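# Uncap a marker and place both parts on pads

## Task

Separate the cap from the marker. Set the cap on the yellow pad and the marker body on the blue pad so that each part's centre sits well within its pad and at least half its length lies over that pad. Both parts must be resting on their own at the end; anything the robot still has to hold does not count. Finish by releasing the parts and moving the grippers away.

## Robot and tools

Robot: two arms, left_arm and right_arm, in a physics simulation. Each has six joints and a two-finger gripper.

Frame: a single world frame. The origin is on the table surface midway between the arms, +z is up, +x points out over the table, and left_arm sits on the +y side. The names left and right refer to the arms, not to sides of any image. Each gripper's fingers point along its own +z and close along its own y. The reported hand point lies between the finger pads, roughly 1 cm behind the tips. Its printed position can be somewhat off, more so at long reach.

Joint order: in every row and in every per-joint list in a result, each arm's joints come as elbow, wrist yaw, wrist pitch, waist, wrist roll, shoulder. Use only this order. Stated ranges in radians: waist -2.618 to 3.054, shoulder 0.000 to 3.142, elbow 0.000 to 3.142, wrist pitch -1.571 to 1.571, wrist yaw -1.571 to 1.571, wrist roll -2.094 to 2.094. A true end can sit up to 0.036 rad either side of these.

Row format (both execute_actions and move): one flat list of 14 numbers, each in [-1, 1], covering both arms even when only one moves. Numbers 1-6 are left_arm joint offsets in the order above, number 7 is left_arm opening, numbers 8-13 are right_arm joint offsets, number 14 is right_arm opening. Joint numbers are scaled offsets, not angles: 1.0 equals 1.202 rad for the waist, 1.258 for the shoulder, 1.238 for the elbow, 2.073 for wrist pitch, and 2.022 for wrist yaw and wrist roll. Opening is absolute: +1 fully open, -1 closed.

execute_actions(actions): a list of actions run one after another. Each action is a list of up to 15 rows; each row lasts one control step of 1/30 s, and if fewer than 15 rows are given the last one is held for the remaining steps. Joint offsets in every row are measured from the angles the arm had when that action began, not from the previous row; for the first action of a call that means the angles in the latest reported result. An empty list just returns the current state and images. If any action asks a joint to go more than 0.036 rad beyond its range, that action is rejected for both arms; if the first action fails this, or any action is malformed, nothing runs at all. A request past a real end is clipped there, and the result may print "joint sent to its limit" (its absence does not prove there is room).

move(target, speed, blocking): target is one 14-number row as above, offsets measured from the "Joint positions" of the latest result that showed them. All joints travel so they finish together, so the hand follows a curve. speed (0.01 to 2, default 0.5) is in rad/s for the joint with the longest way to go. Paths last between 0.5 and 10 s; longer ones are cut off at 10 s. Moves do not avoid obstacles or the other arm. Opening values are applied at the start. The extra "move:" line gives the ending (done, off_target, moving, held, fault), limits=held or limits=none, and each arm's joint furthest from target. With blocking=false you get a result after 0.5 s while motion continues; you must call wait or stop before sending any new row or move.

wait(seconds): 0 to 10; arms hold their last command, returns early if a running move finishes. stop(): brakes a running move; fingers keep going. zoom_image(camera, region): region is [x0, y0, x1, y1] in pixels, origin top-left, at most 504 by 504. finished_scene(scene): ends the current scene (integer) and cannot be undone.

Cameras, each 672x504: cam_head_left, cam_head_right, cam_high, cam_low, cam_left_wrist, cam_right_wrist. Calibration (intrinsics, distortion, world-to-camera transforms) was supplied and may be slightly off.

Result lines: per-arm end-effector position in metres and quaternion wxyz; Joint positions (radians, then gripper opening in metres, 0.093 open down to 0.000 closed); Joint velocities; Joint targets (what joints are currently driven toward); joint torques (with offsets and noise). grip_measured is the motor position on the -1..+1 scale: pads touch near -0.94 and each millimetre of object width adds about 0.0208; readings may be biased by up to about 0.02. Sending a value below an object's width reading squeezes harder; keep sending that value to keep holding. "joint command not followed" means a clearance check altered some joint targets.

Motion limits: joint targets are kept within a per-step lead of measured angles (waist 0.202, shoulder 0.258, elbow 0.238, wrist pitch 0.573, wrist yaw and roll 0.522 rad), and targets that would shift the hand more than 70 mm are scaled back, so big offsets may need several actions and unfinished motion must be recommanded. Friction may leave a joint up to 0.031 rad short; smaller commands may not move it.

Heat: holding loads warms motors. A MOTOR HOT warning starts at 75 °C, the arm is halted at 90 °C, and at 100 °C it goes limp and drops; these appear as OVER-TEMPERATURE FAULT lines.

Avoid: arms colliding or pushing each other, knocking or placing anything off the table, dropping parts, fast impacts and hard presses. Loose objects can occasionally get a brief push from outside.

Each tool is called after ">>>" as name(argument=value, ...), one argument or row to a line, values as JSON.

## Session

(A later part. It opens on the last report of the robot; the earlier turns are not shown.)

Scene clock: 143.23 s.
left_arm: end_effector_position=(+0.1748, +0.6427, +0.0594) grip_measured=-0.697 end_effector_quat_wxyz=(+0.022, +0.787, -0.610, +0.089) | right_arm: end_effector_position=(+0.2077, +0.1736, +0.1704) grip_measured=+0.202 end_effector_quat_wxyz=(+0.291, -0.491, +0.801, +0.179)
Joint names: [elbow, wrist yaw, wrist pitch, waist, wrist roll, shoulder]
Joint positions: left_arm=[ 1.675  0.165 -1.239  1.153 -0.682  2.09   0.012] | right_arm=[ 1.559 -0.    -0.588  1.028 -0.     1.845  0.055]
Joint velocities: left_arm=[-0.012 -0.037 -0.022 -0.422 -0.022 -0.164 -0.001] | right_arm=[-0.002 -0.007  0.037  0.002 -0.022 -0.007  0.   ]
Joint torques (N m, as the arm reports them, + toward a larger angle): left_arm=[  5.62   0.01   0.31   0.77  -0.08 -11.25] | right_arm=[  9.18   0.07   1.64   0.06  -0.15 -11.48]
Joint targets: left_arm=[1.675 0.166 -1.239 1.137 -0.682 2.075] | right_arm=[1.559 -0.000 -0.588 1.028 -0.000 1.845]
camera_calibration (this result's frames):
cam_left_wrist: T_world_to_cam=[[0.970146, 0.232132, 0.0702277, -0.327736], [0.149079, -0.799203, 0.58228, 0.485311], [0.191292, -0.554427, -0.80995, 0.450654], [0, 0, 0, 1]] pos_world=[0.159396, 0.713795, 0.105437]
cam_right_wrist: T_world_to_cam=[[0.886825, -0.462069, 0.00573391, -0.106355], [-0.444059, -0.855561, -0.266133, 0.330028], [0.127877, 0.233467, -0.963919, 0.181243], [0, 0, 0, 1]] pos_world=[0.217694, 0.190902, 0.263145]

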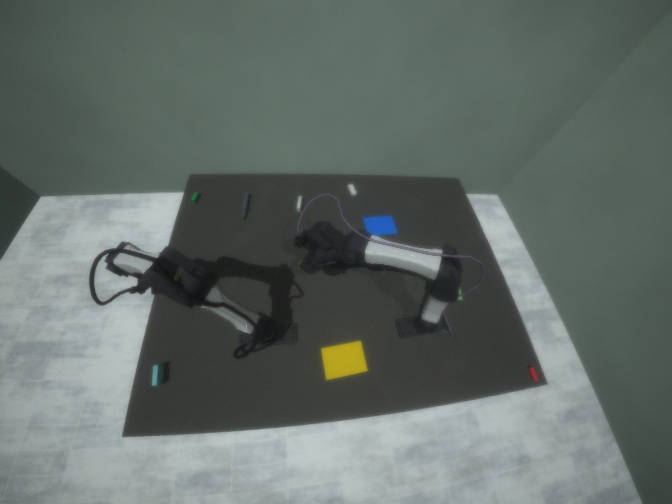

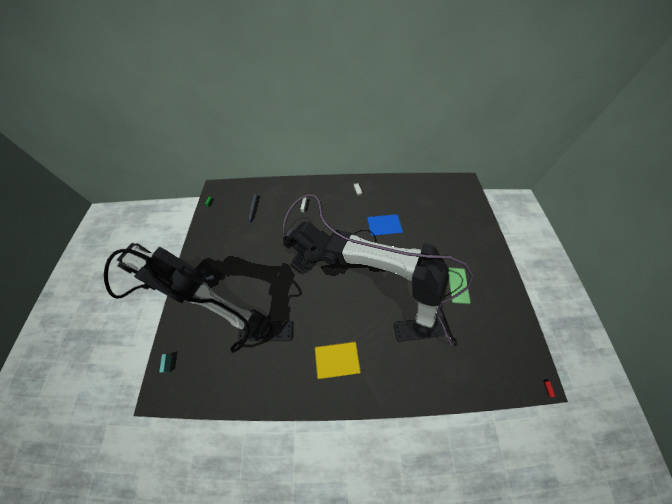

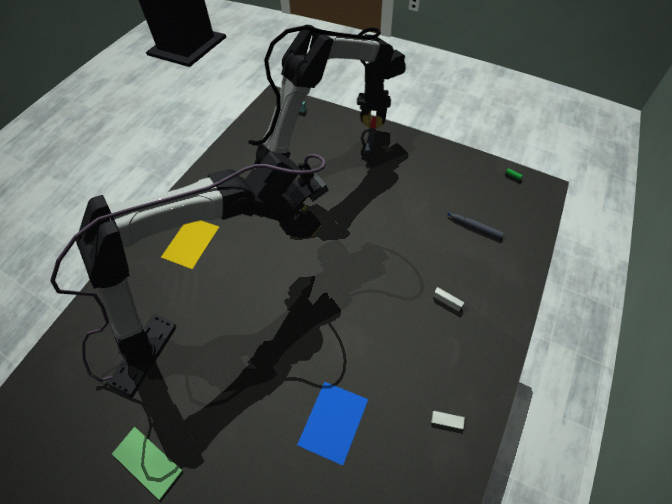

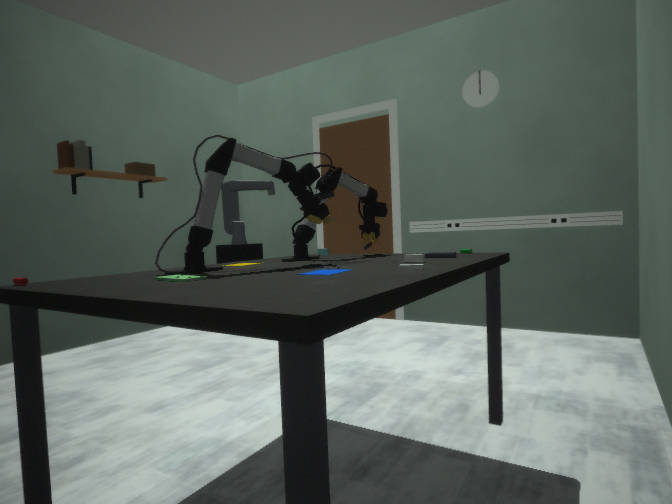

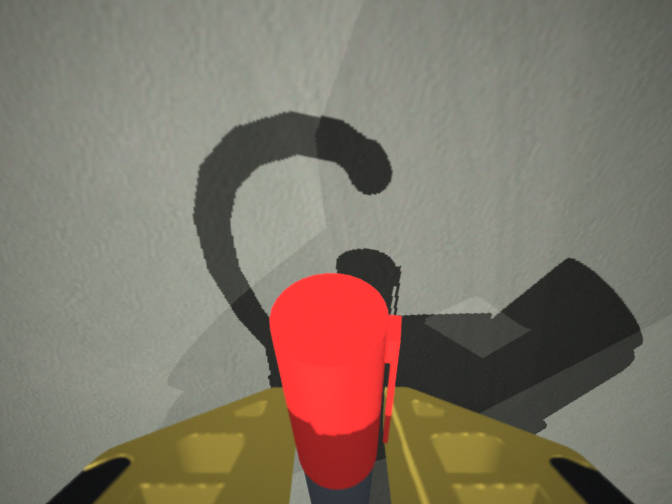

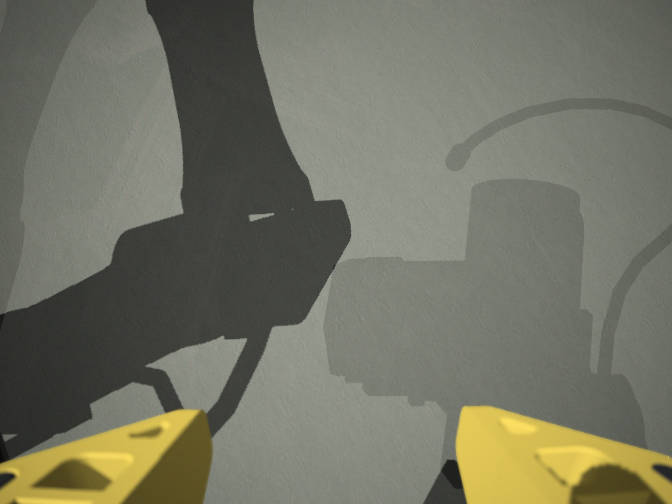

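>>> move(
  target=[-0.3174, 0.0361, -0.0381, -0.9126, -0.1845, -0.3203, -0.78, 0, 0, 0, 0, 0, 0, 0.2],
  speed=1.2,
)

Scene clock: 149.27 s.
left_arm: end_effector_position=(+0.2635, +0.2820, +0.1001) grip_measured=-0.697 end_effector_quat_wxyz=(-0.115, -0.517, +0.845, -0.070) | right_arm: end_effector_position=(+0.2077, +0.1736, +0.1704) grip_measured=+0.202 end_effector_quat_wxyz=(+0.291, -0.491, +0.801, +0.179)
Joint names: [elbow, wrist yaw, wrist pitch, waist, wrist roll, shoulder]
Joint positions: left_arm=[ 1.31   0.235 -1.308  0.058 -1.044  1.707  0.012] | right_arm=[ 1.559 -0.    -0.588  1.028 -0.     1.845  0.055]
Joint velocities: left_arm=[ 0.017  0.022 -0.007 -0.017 -0.007  0.007 -0.   ] | right_arm=[-0.012  0.095 -0.051 -0.022  0.007 -0.002  0.   ]
Joint torques (N m, as the arm reports them, + toward a larger angle): left_arm=[ 3.73  0.05  0.06 -0.13 -0.19 -8.72] | right_arm=[  9.16   0.06   1.63   0.07  -0.14 -11.49]
Joint targets: left_arm=[1.282 0.237 -1.318 0.055 -1.055 1.688] | right_arm=[1.559 -0.000 -0.588 1.028 -0.000 1.845]
move: off_target (left_arm); limits=none; left_arm: farthest joint: the elbow, 0.028 radians from its target (0.393 radians at the start); right_arm: farthest joint: the waist, 0.000 radians from its target (0.000 radians at the start)
camera_calibration (this result's frames):
cam_left_wrist: T_world_to_cam=[[0.880122, -0.474744, -0.00155066, -0.102644], [-0.353979, -0.658406, 0.664229, 0.244802], [-0.31636, -0.584054, -0.747527, 0.402612], [0, 0, 0, 1]] pos_world=[0.304365, 0.347597, 0.1382]
cam_right_wrist: T_world_to_cam=[[0.886825, -0.462069, 0.00573391, -0.106355], [-0.444059, -0.855561, -0.266133, 0.330028], [0.127877, 0.233467, -0.963919, 0.181243], [0, 0, 0, 1]] pos_world=[0.217694, 0.190902, 0.263145]

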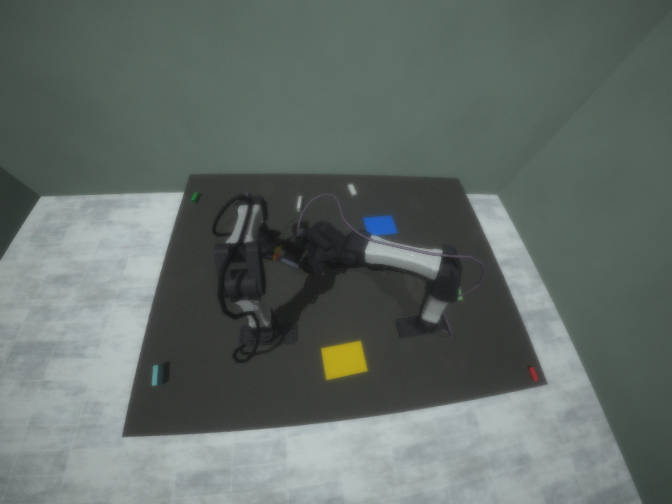

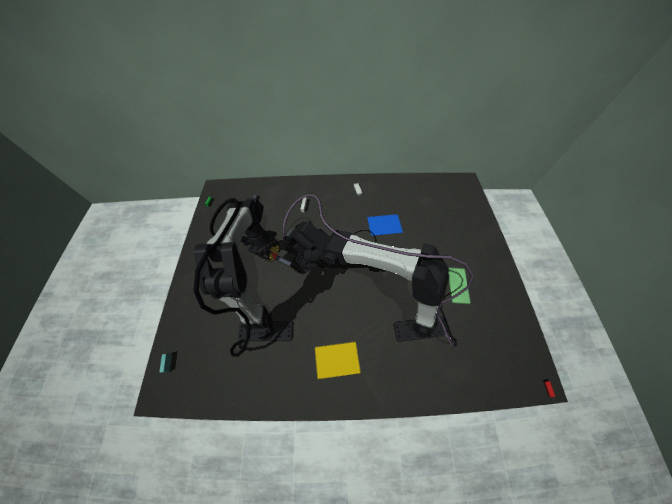

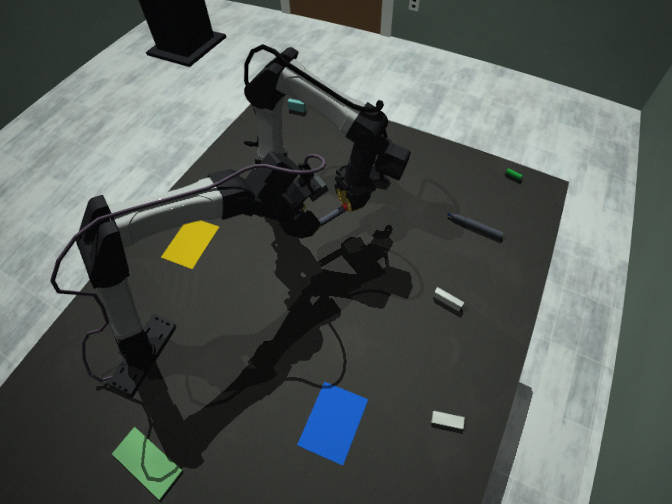

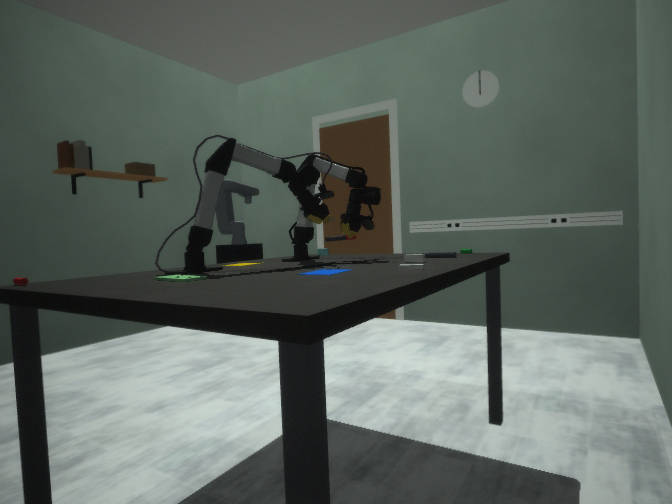

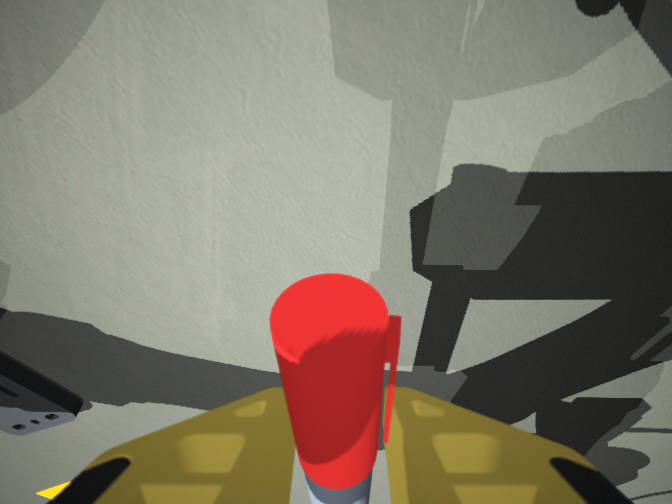

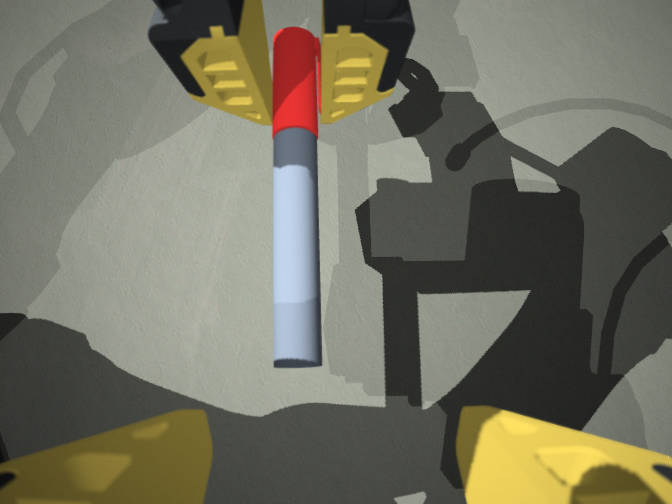

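>>> zoom_image(
  camera="cam_right_wrist",
  region=[200, 10, 400, 210],
)

>>> zoom_image(
  camera="cam_right_wrist",
  region=[180, 250, 480, 500],
)

>>> zoom_image(
  camera="cam_low",
  region=[290, 190, 390, 265],
)

Region (200, 10, 400, 210) of cam_right_wrist's 672x504 image, scaled by 2.520, with more detail than that image has.

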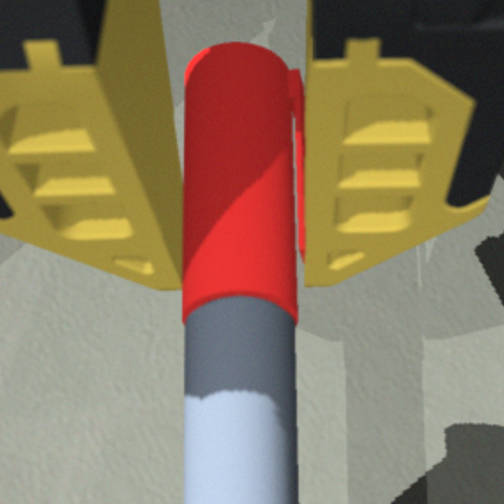

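Region (180, 250, 480, 500) of cam_right_wrist's 672x504 image, scaled by 1.680, with more detail than that image has.

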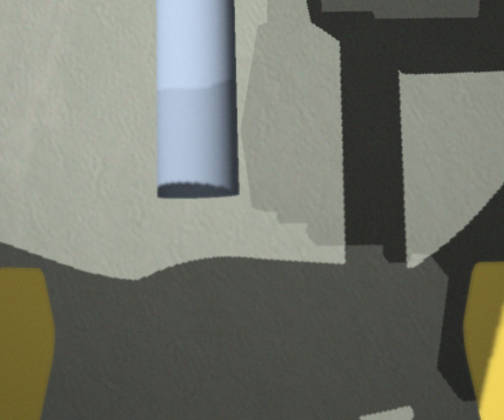

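Region (290, 190, 390, 265) of cam_low's 672x504 image, scaled by 5.040, with more detail than that image has; it fills the top 378 rows of this view, and the rest is white.

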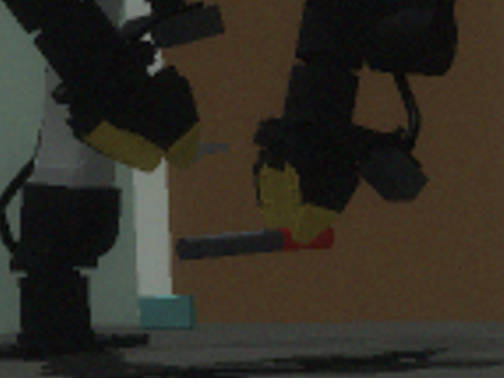

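>>> zoom_image(
  camera="cam_low",
  region=[300, 205, 364, 253],
)

Region (300, 205, 364, 253) of cam_low's 672x504 image, scaled by 7.875, with more detail than that image has; it fills the top 378 rows of this view, and the rest is white.

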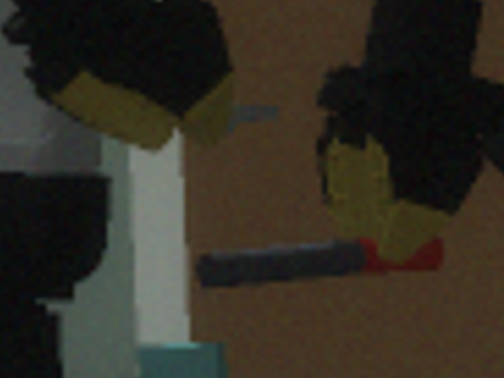

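>>> move(
  target=[0, 0, 0, 0, 0, 0, -0.78, 0, 0, 0.1227, 0.030, 0, 0.1827, 0.1],
  speed=0.45,
)

Scene clock: 214.17 s.
left_arm: end_effector_position=(+0.2635, +0.2820, +0.1001) grip_measured=-0.697 end_effector_quat_wxyz=(-0.115, -0.518, +0.845, -0.070) | right_arm: end_effector_position=(+0.2160, +0.2214, +0.0917) grip_measured=+0.102 end_effector_quat_wxyz=(+0.289, -0.502, +0.795, +0.183)
Joint names: [elbow, wrist yaw, wrist pitch, waist, wrist roll, shoulder]
Joint positions: left_arm=[ 1.31   0.235 -1.308  0.058 -1.045  1.707  0.012] | right_arm=[ 1.559 -0.    -0.36   1.054 -0.     2.071  0.05 ]
Joint velocities: left_arm=[ 0.002 -0.037 -0.022 -0.002 -0.037 -0.002  0.   ] | right_arm=[-0.007  0.037 -0.037  0.012 -0.037 -0.007 -0.001]
Joint torques (N m, as the arm reports them, + toward a larger angle): left_arm=[ 5.54  0.03  0.15  0.05 -0.09 -7.27] | right_arm=[  8.95   0.07   1.86   0.73  -0.14 -13.24]
Joint targets: left_arm=[1.310 0.235 -1.308 0.058 -1.044 1.707] | right_arm=[1.559 -0.000 -0.334 1.063 -0.000 2.075]
move: off_target (right_arm); limits=none; left_arm: farthest joint: the wrist roll, 0.001 radians from its target (0.001 radians at the start); right_arm: farthest joint: the wrist pitch, 0.027 radians from its target (0.254 radians at the start)
camera_calibration (this result's frames):
cam_left_wrist: T_world_to_cam=[[0.880471, -0.474097, -0.00175423, -0.102899], [-0.353374, -0.658728, 0.664232, 0.244733], [-0.316066, -0.584217, -0.747524, 0.402581], [0, 0, 0, 1]] pos_world=[0.304323, 0.347623, 0.138199]
cam_right_wrist: T_world_to_cam=[[0.898676, -0.438575, 0.00572385, -0.0988995], [-0.421256, -0.866677, -0.267236, 0.351235], [0.122164, 0.237747, -0.963614, 0.0934527], [0, 0, 0, 1]] pos_world=[0.225422, 0.238814, 0.184481]

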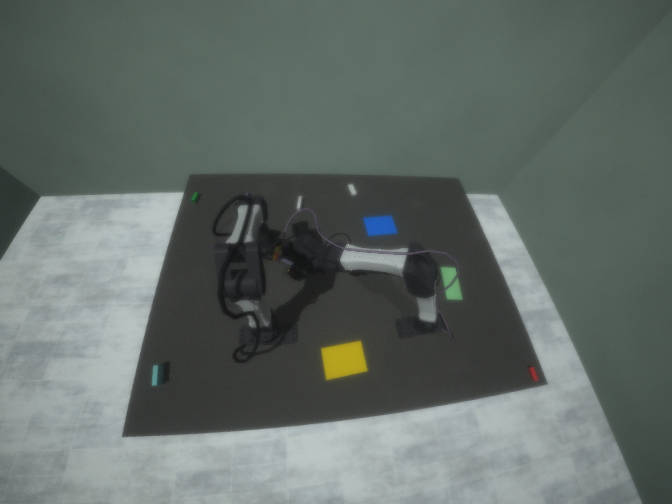

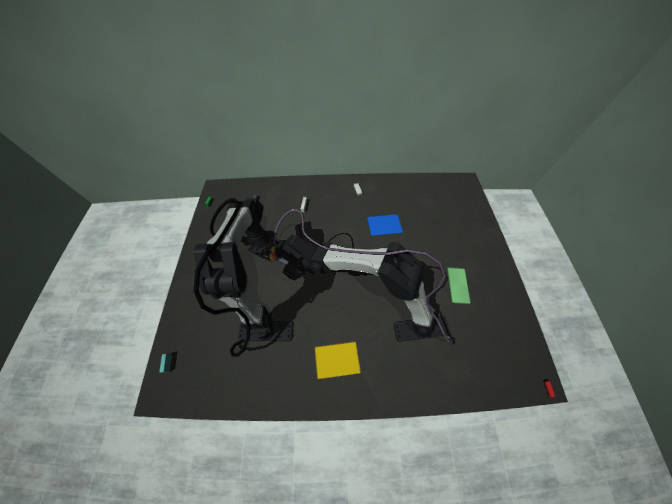

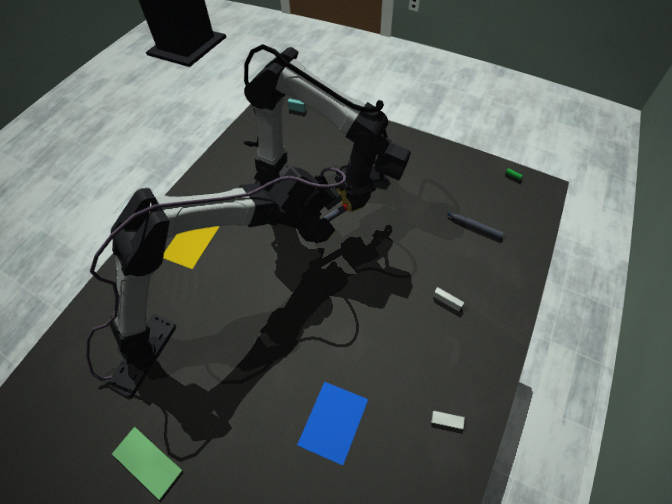

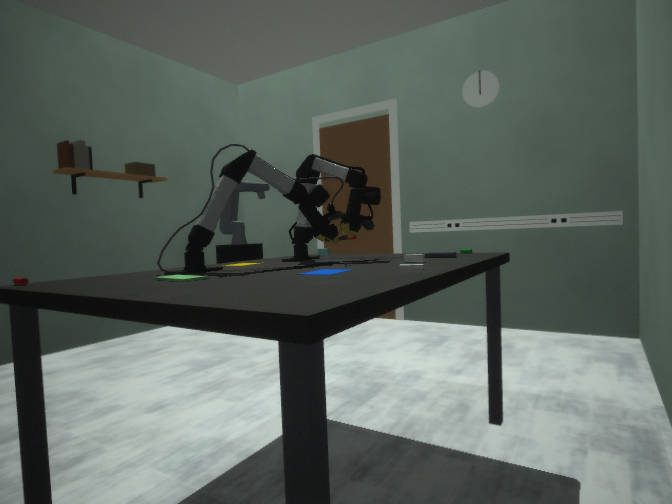

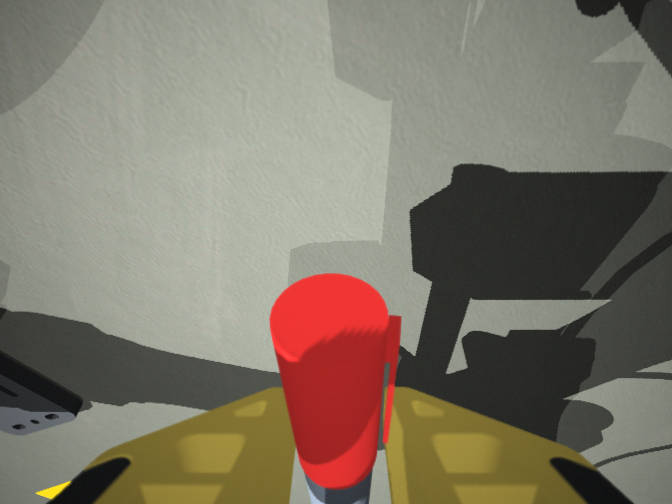

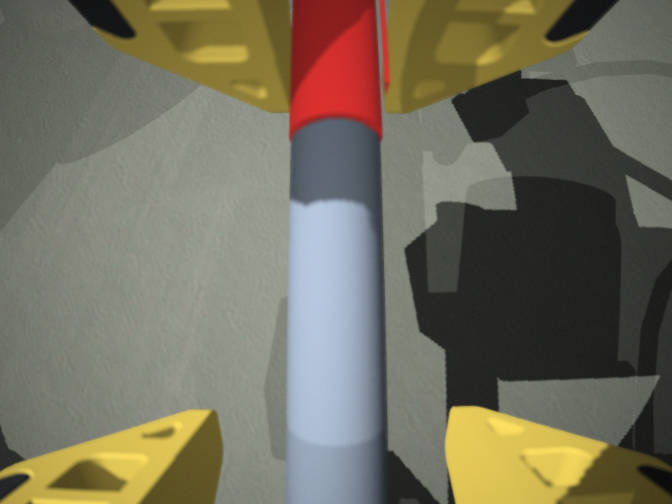

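>>> zoom_image(
  camera="cam_low",
  region=[300, 205, 364, 253],
)

>>> zoom_image(
  camera="cam_right_wrist",
  region=[190, 300, 480, 504],
)

>>> zoom_image(
  camera="cam_high",
  region=[280, 160, 400, 250],
)

Region (300, 205, 364, 253) of cam_low's 672x504 image, scaled by 7.875, with more detail than that image has; it fills the top 378 rows of this view, and the rest is white.

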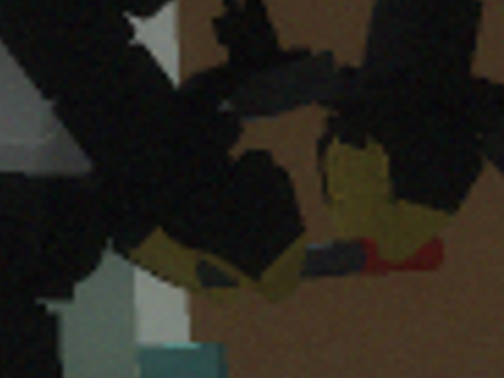

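Region (190, 300, 480, 504) of cam_right_wrist's 672x504 image, scaled by 1.738, with more detail than that image has; it fills the top 355 rows of this view, and the rest is white.

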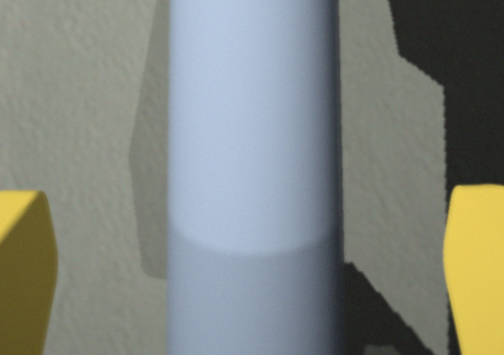

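Region (280, 160, 400, 250) of cam_high's 672x504 image, scaled by 4.200, with more detail than that image has; it fills the top 378 rows of this view, and the rest is white.

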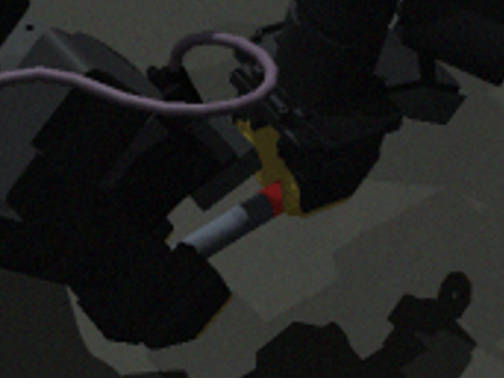

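>>> execute_actions(
  actions=[
    [[0,0,0,0,0,0,-0.78,0,0,0.012,0.007,0,-0.008,0.07],[0,0,0,0,0,0,-0.78,0,0,0.012,0.007,0,-0.012,0.04],[0,0,0,0,0,0,-0.78,0,0,0.012,0.007,0,-0.015,0.01],[0,0,0,0,0,0,-0.78,0,0,0.012,0.007,0,-0.018,-0.02],[0,0,0,0,0,0,-0.78,0,0,0.012,0.007,0,-0.020,-0.05],[0,0,0,0,0,0,-0.78,0,0,0.012,0.007,0,-0.022,-0.08],[0,0,0,0,0,0,-0.78,0,0,0.012,0.007,0,-0.024,-0.11],[0,0,0,0,0,0,-0.78,0,0,0.012,0.007,0,-0.026,-0.14],[0,0,0,0,0,0,-0.78,0,0,0.012,0.007,0,-0.028,-0.17],[0,0,0,0,0,0,-0.78,0,0,0.012,0.007,0,-0.029,-0.20],[0,0,0,0,0,0,-0.78,0,0,0.012,0.007,0,-0.030,-0.23],[0,0,0,0,0,0,-0.78,0,0,0.012,0.007,0,-0.031,-0.26],[0,0,0,0,0,0,-0.78,0,0,0.012,0.007,0,-0.032,-0.29],[0,0,0,0,0,0,-0.78,0,0,0.012,0.007,0,-0.032,-0.32],[0,0,0,0,0,0,-0.78,0,0,0.012,0.007,0,-0.032,-0.35]],
  ],
)

>>> execute_actions(
  actions=[],
)

Scene clock: 234.10 s.
left_arm: end_effector_position=(+0.2635, +0.2820, +0.1001) grip_measured=-0.697 end_effector_quat_wxyz=(-0.115, -0.518, +0.845, -0.070) | right_arm: end_effector_position=(+0.2162, +0.2218, +0.1018) grip_measured=-0.335 end_effector_quat_wxyz=(+0.297, -0.500, +0.792, +0.188)
Joint names: [elbow, wrist yaw, wrist pitch, waist, wrist roll, shoulder]
Joint positions: left_arm=[ 1.31   0.235 -1.308  0.058 -1.045  1.707  0.012] | right_arm=[ 1.559 -0.    -0.359  1.054 -0.     2.052  0.029]
Joint velocities: left_arm=[ 0.012 -0.007  0.022 -0.002  0.007  0.002  0.001] | right_arm=[-0.007 -0.066  0.022 -0.007  0.007 -0.051 -0.028]
Joint torques (N m, as the arm reports them, + toward a larger angle): left_arm=[ 5.53  0.03  0.15  0.06 -0.1  -7.27] | right_arm=[  9.     0.07   1.89   0.66  -0.16 -14.95]
Joint targets: left_arm=[1.310 0.235 -1.308 0.058 -1.045 1.707] | right_arm=[1.559 -0.000 -0.336 1.062 -0.000 2.031]
camera_calibration (this result's frames):
cam_left_wrist: T_world_to_cam=[[0.880471, -0.474097, -0.00175423, -0.102899], [-0.353374, -0.658728, 0.664232, 0.244733], [-0.316066, -0.584217, -0.747524, 0.402581], [0, 0, 0, 1]] pos_world=[0.304323, 0.347623, 0.138199]
cam_right_wrist: T_world_to_cam=[[0.898628, -0.438676, 0.00554837, -0.0989028], [-0.418892, -0.861721, -0.286297, 0.354721], [0.130373, 0.25495, -0.958125, 0.0969613], [0, 0, 0, 1]] pos_world=[0.224826, 0.237564, 0.195005]

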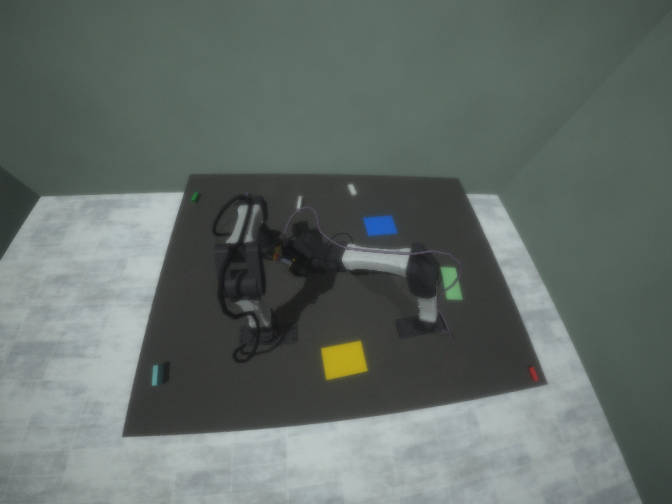

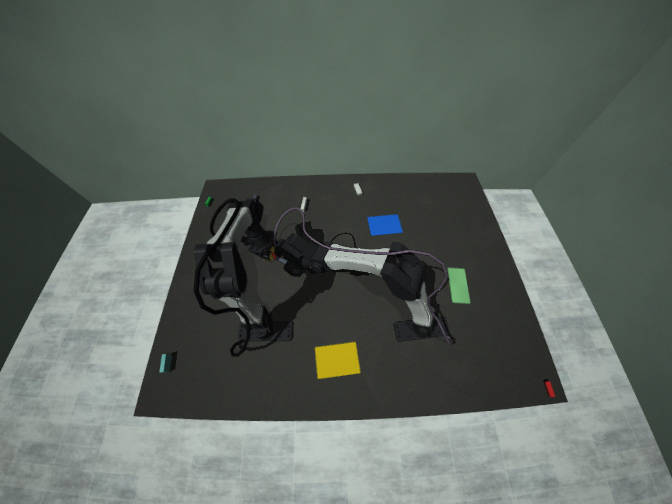

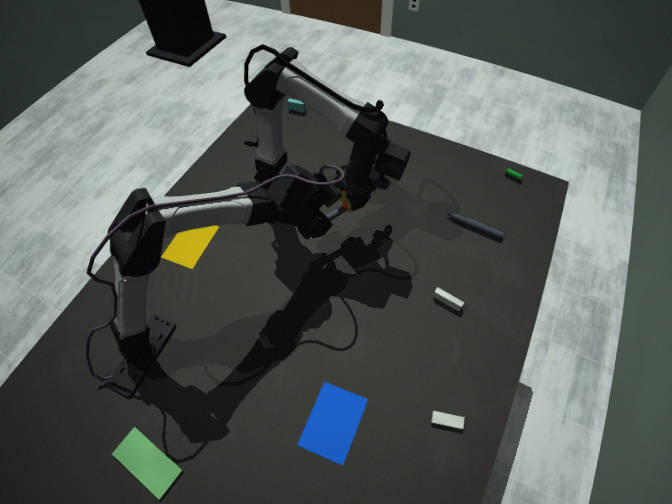

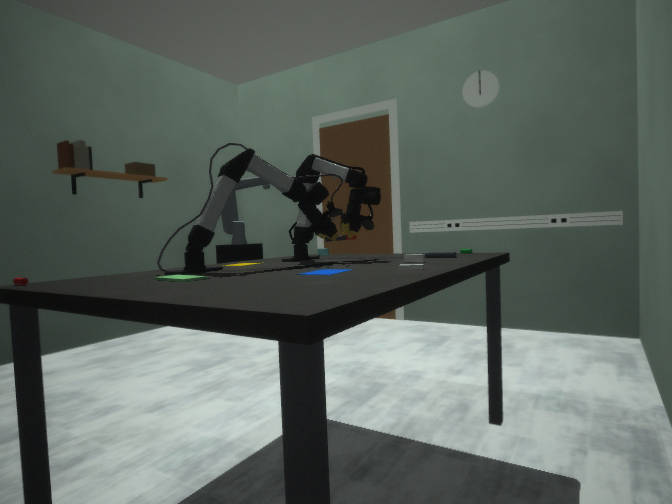

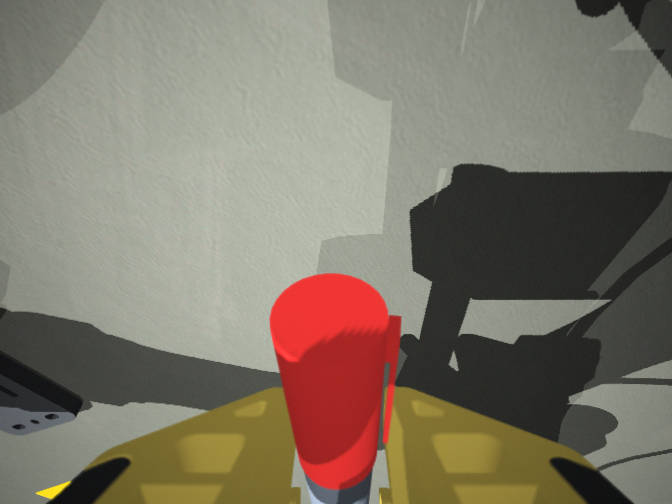

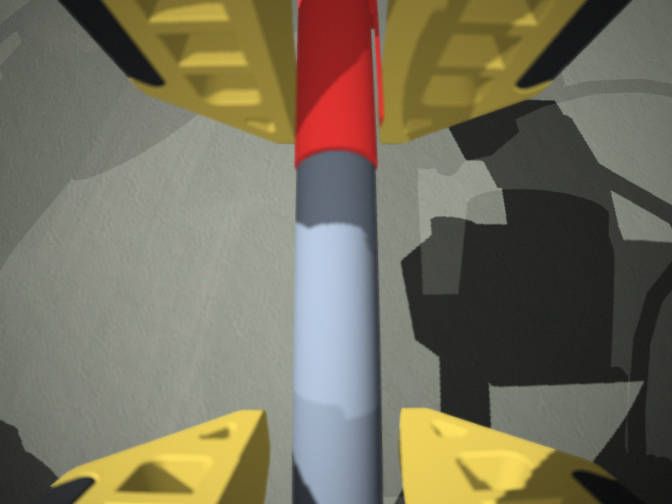

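Scene clock: 234.10 s.
left_arm: end_effector_position=(+0.2635, +0.2820, +0.1001) grip_measured=-0.697 end_effector_quat_wxyz=(-0.115, -0.518, +0.845, -0.070) | right_arm: end_effector_position=(+0.2162, +0.2218, +0.1018) grip_measured=-0.335 end_effector_quat_wxyz=(+0.297, -0.500, +0.792, +0.188)
Joint names: [elbow, wrist yaw, wrist pitch, waist, wrist roll, shoulder]
Joint positions: left_arm=[ 1.31   0.235 -1.308  0.058 -1.045  1.707  0.012] | right_arm=[ 1.559 -0.    -0.359  1.054 -0.     2.052  0.029]
Joint velocities: left_arm=[ 0.012 -0.007  0.022 -0.002  0.007  0.002  0.001] | right_arm=[-0.007 -0.066  0.022 -0.007  0.007 -0.051 -0.028]
Joint torques (N m, as the arm reports them, + toward a larger angle): left_arm=[ 5.53  0.03  0.15  0.06 -0.1  -7.27] | right_arm=[  9.     0.07   1.89   0.66  -0.16 -14.95]
Joint targets: left_arm=[1.310 0.235 -1.308 0.058 -1.045 1.707] | right_arm=[1.559 -0.000 -0.336 1.062 -0.000 2.031]
camera_calibration (this result's frames):
cam_left_wrist: T_world_to_cam=[[0.880471, -0.474097, -0.00175423, -0.102899], [-0.353374, -0.658728, 0.664232, 0.244733], [-0.316066, -0.584217, -0.747524, 0.402581], [0, 0, 0, 1]] pos_world=[0.304323, 0.347623, 0.138199]
cam_right_wrist: T_world_to_cam=[[0.898628, -0.438676, 0.00554837, -0.0989028], [-0.418892, -0.861721, -0.286297, 0.354721], [0.130373, 0.25495, -0.958125, 0.0969613], [0, 0, 0, 1]] pos_world=[0.224826, 0.237564, 0.195005]

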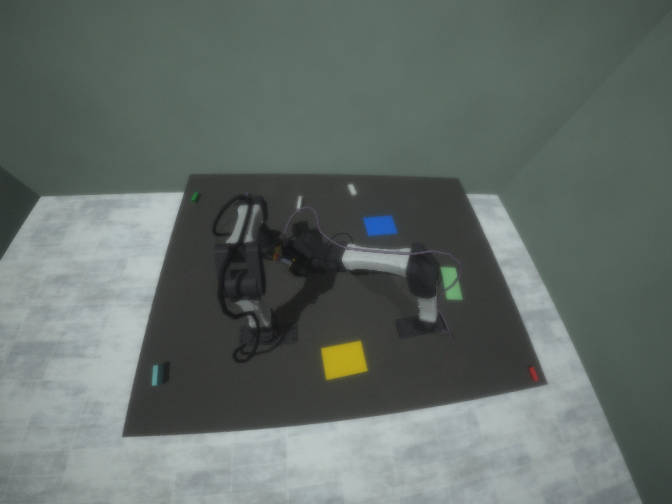

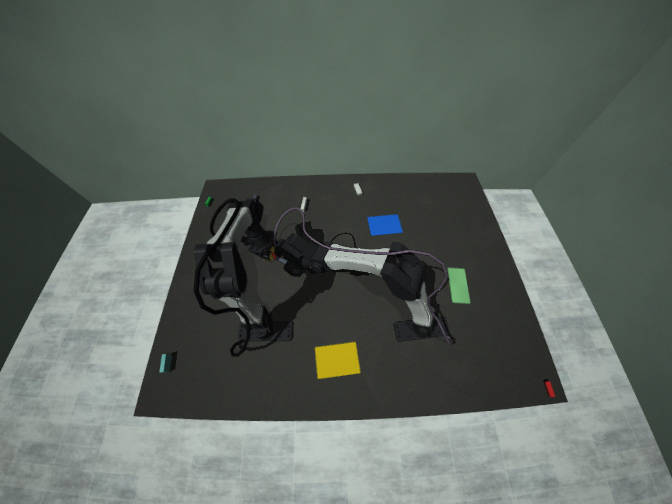

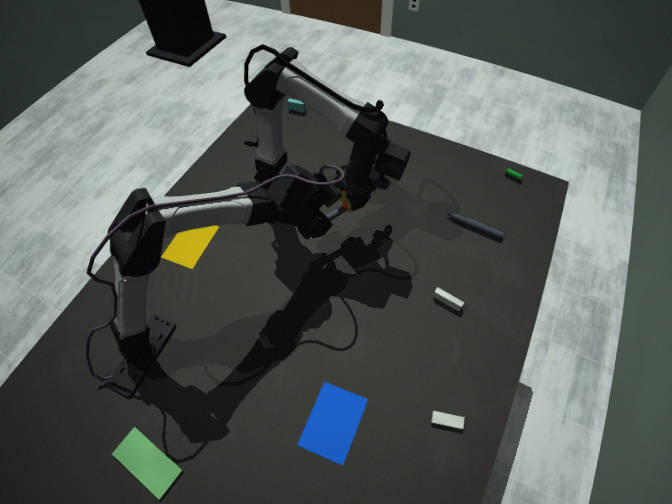

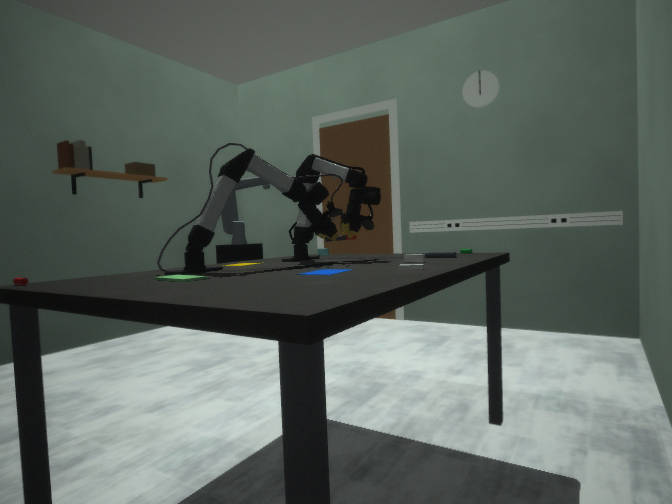

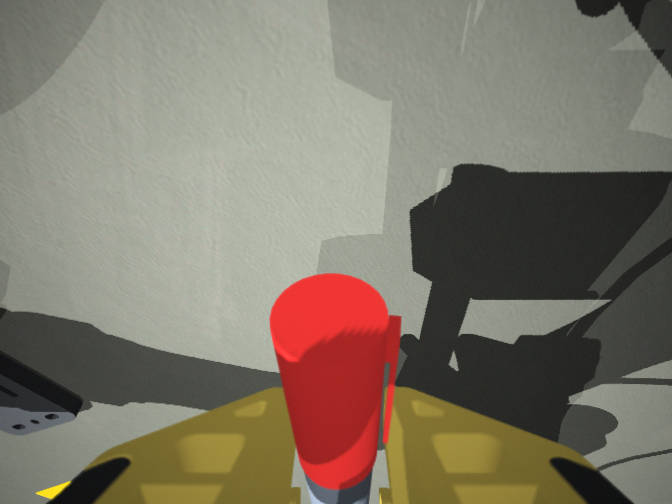

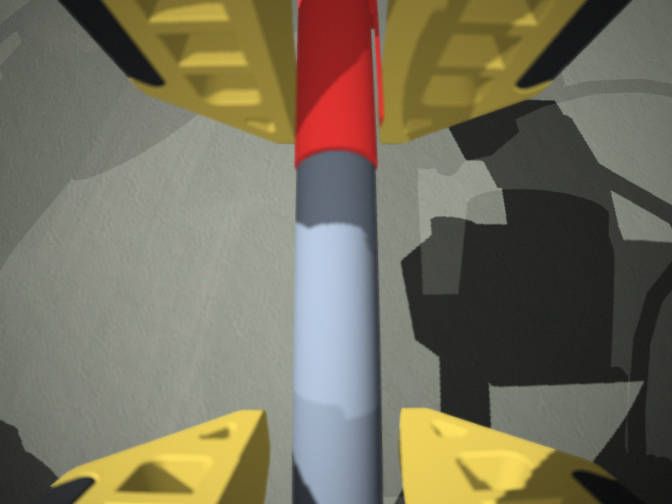

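The shoulder was still moving; refreshing the state.

>>> execute_actions(
  actions=[],
)

>>> zoom_image(
  camera="cam_low",
  region=[300, 205, 364, 253],
)

>>> zoom_image(
  camera="cam_right_wrist",
  region=[230, 350, 440, 504],
)

Scene clock: 237.10 s.
left_arm: end_effector_position=(+0.2635, +0.2820, +0.1001) grip_measured=-0.697 end_effector_quat_wxyz=(-0.115, -0.518, +0.845, -0.070) | right_arm: end_effector_position=(+0.2163, +0.2220, +0.1032) grip_measured=-0.348 end_effector_quat_wxyz=(+0.299, -0.499, +0.791, +0.188)
Joint names: [elbow, wrist yaw, wrist pitch, waist, wrist roll, shoulder]
Joint positions: left_arm=[ 1.31   0.235 -1.308  0.058 -1.045  1.707  0.012] | right_arm=[ 1.559 -0.    -0.358  1.054 -0.     2.05   0.028]
Joint velocities: left_arm=[-0.022 -0.066 -0.037 -0.007 -0.037 -0.002 -0.   ] | right_arm=[ 0.002  0.022  0.037 -0.007  0.007  0.007 -0.001]
Joint torques (N m, as the arm reports them, + toward a larger angle): left_arm=[ 5.54  0.03  0.15  0.05 -0.09 -7.26] | right_arm=[  9.02   0.07   1.88   0.67  -0.14 -15.01]
Joint targets: left_arm=[1.310 0.235 -1.308 0.058 -1.045 1.707] | right_arm=[1.559 -0.000 -0.335 1.062 -0.000 2.031]
camera_calibration (this result's frames):
cam_left_wrist: T_world_to_cam=[[0.880471, -0.474097, -0.00175423, -0.102899], [-0.353374, -0.658728, 0.664232, 0.244733], [-0.316066, -0.584217, -0.747524, 0.402581], [0, 0, 0, 1]] pos_world=[0.304323, 0.347623, 0.138199]
cam_right_wrist: T_world_to_cam=[[0.89862, -0.438693, 0.00551778, -0.0988997], [-0.418466, -0.860829, -0.289585, 0.355392], [0.131789, 0.257917, -0.957137, 0.0971565], [0, 0, 0, 1]] pos_world=[0.224788, 0.237487, 0.196454]

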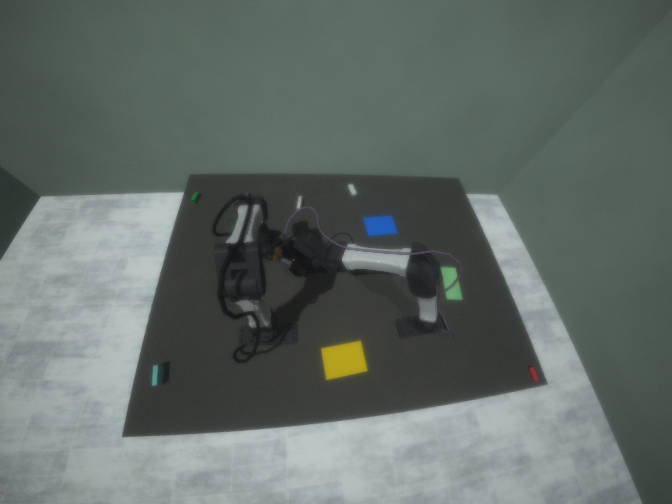

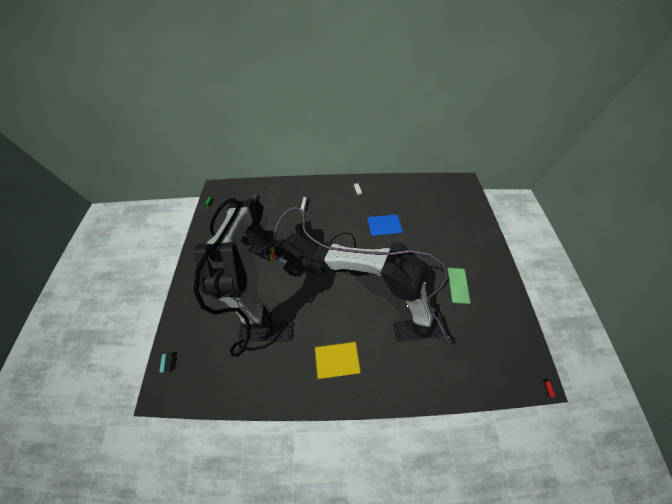

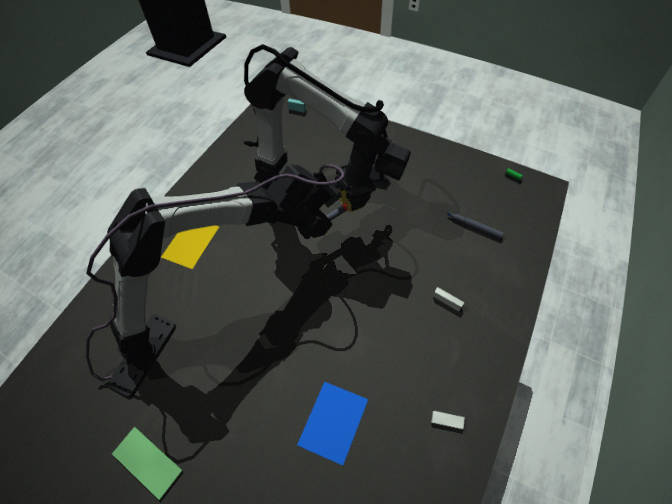

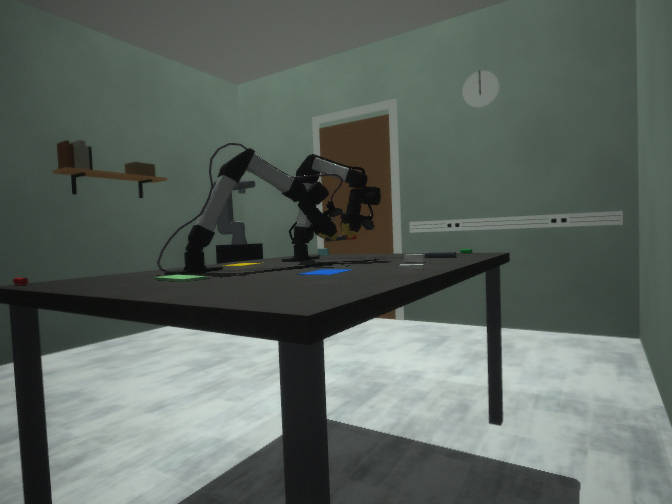

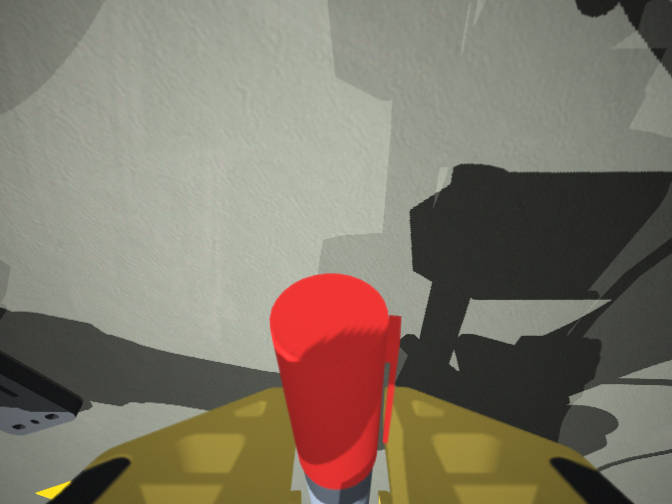

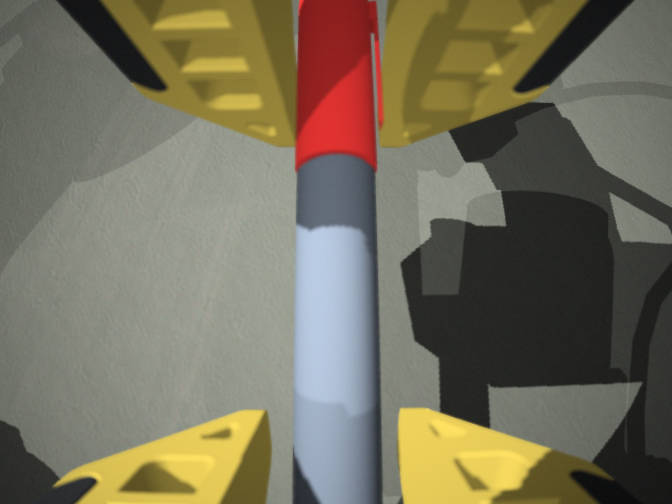

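Region (300, 205, 364, 253) of cam_low's 672x504 image, scaled by 7.875, with more detail than that image has; it fills the top 378 rows of this view, and the rest is white.

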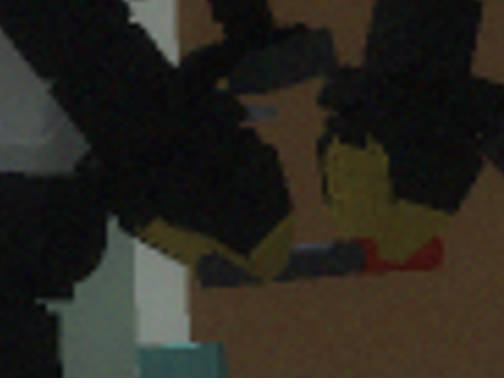

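Region (230, 350, 440, 504) of cam_right_wrist's 672x504 image, scaled by 2.400, with more detail than that image has; it fills the top 370 rows of this view, and the rest is white.

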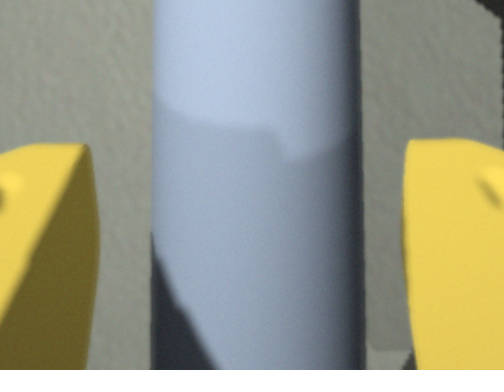

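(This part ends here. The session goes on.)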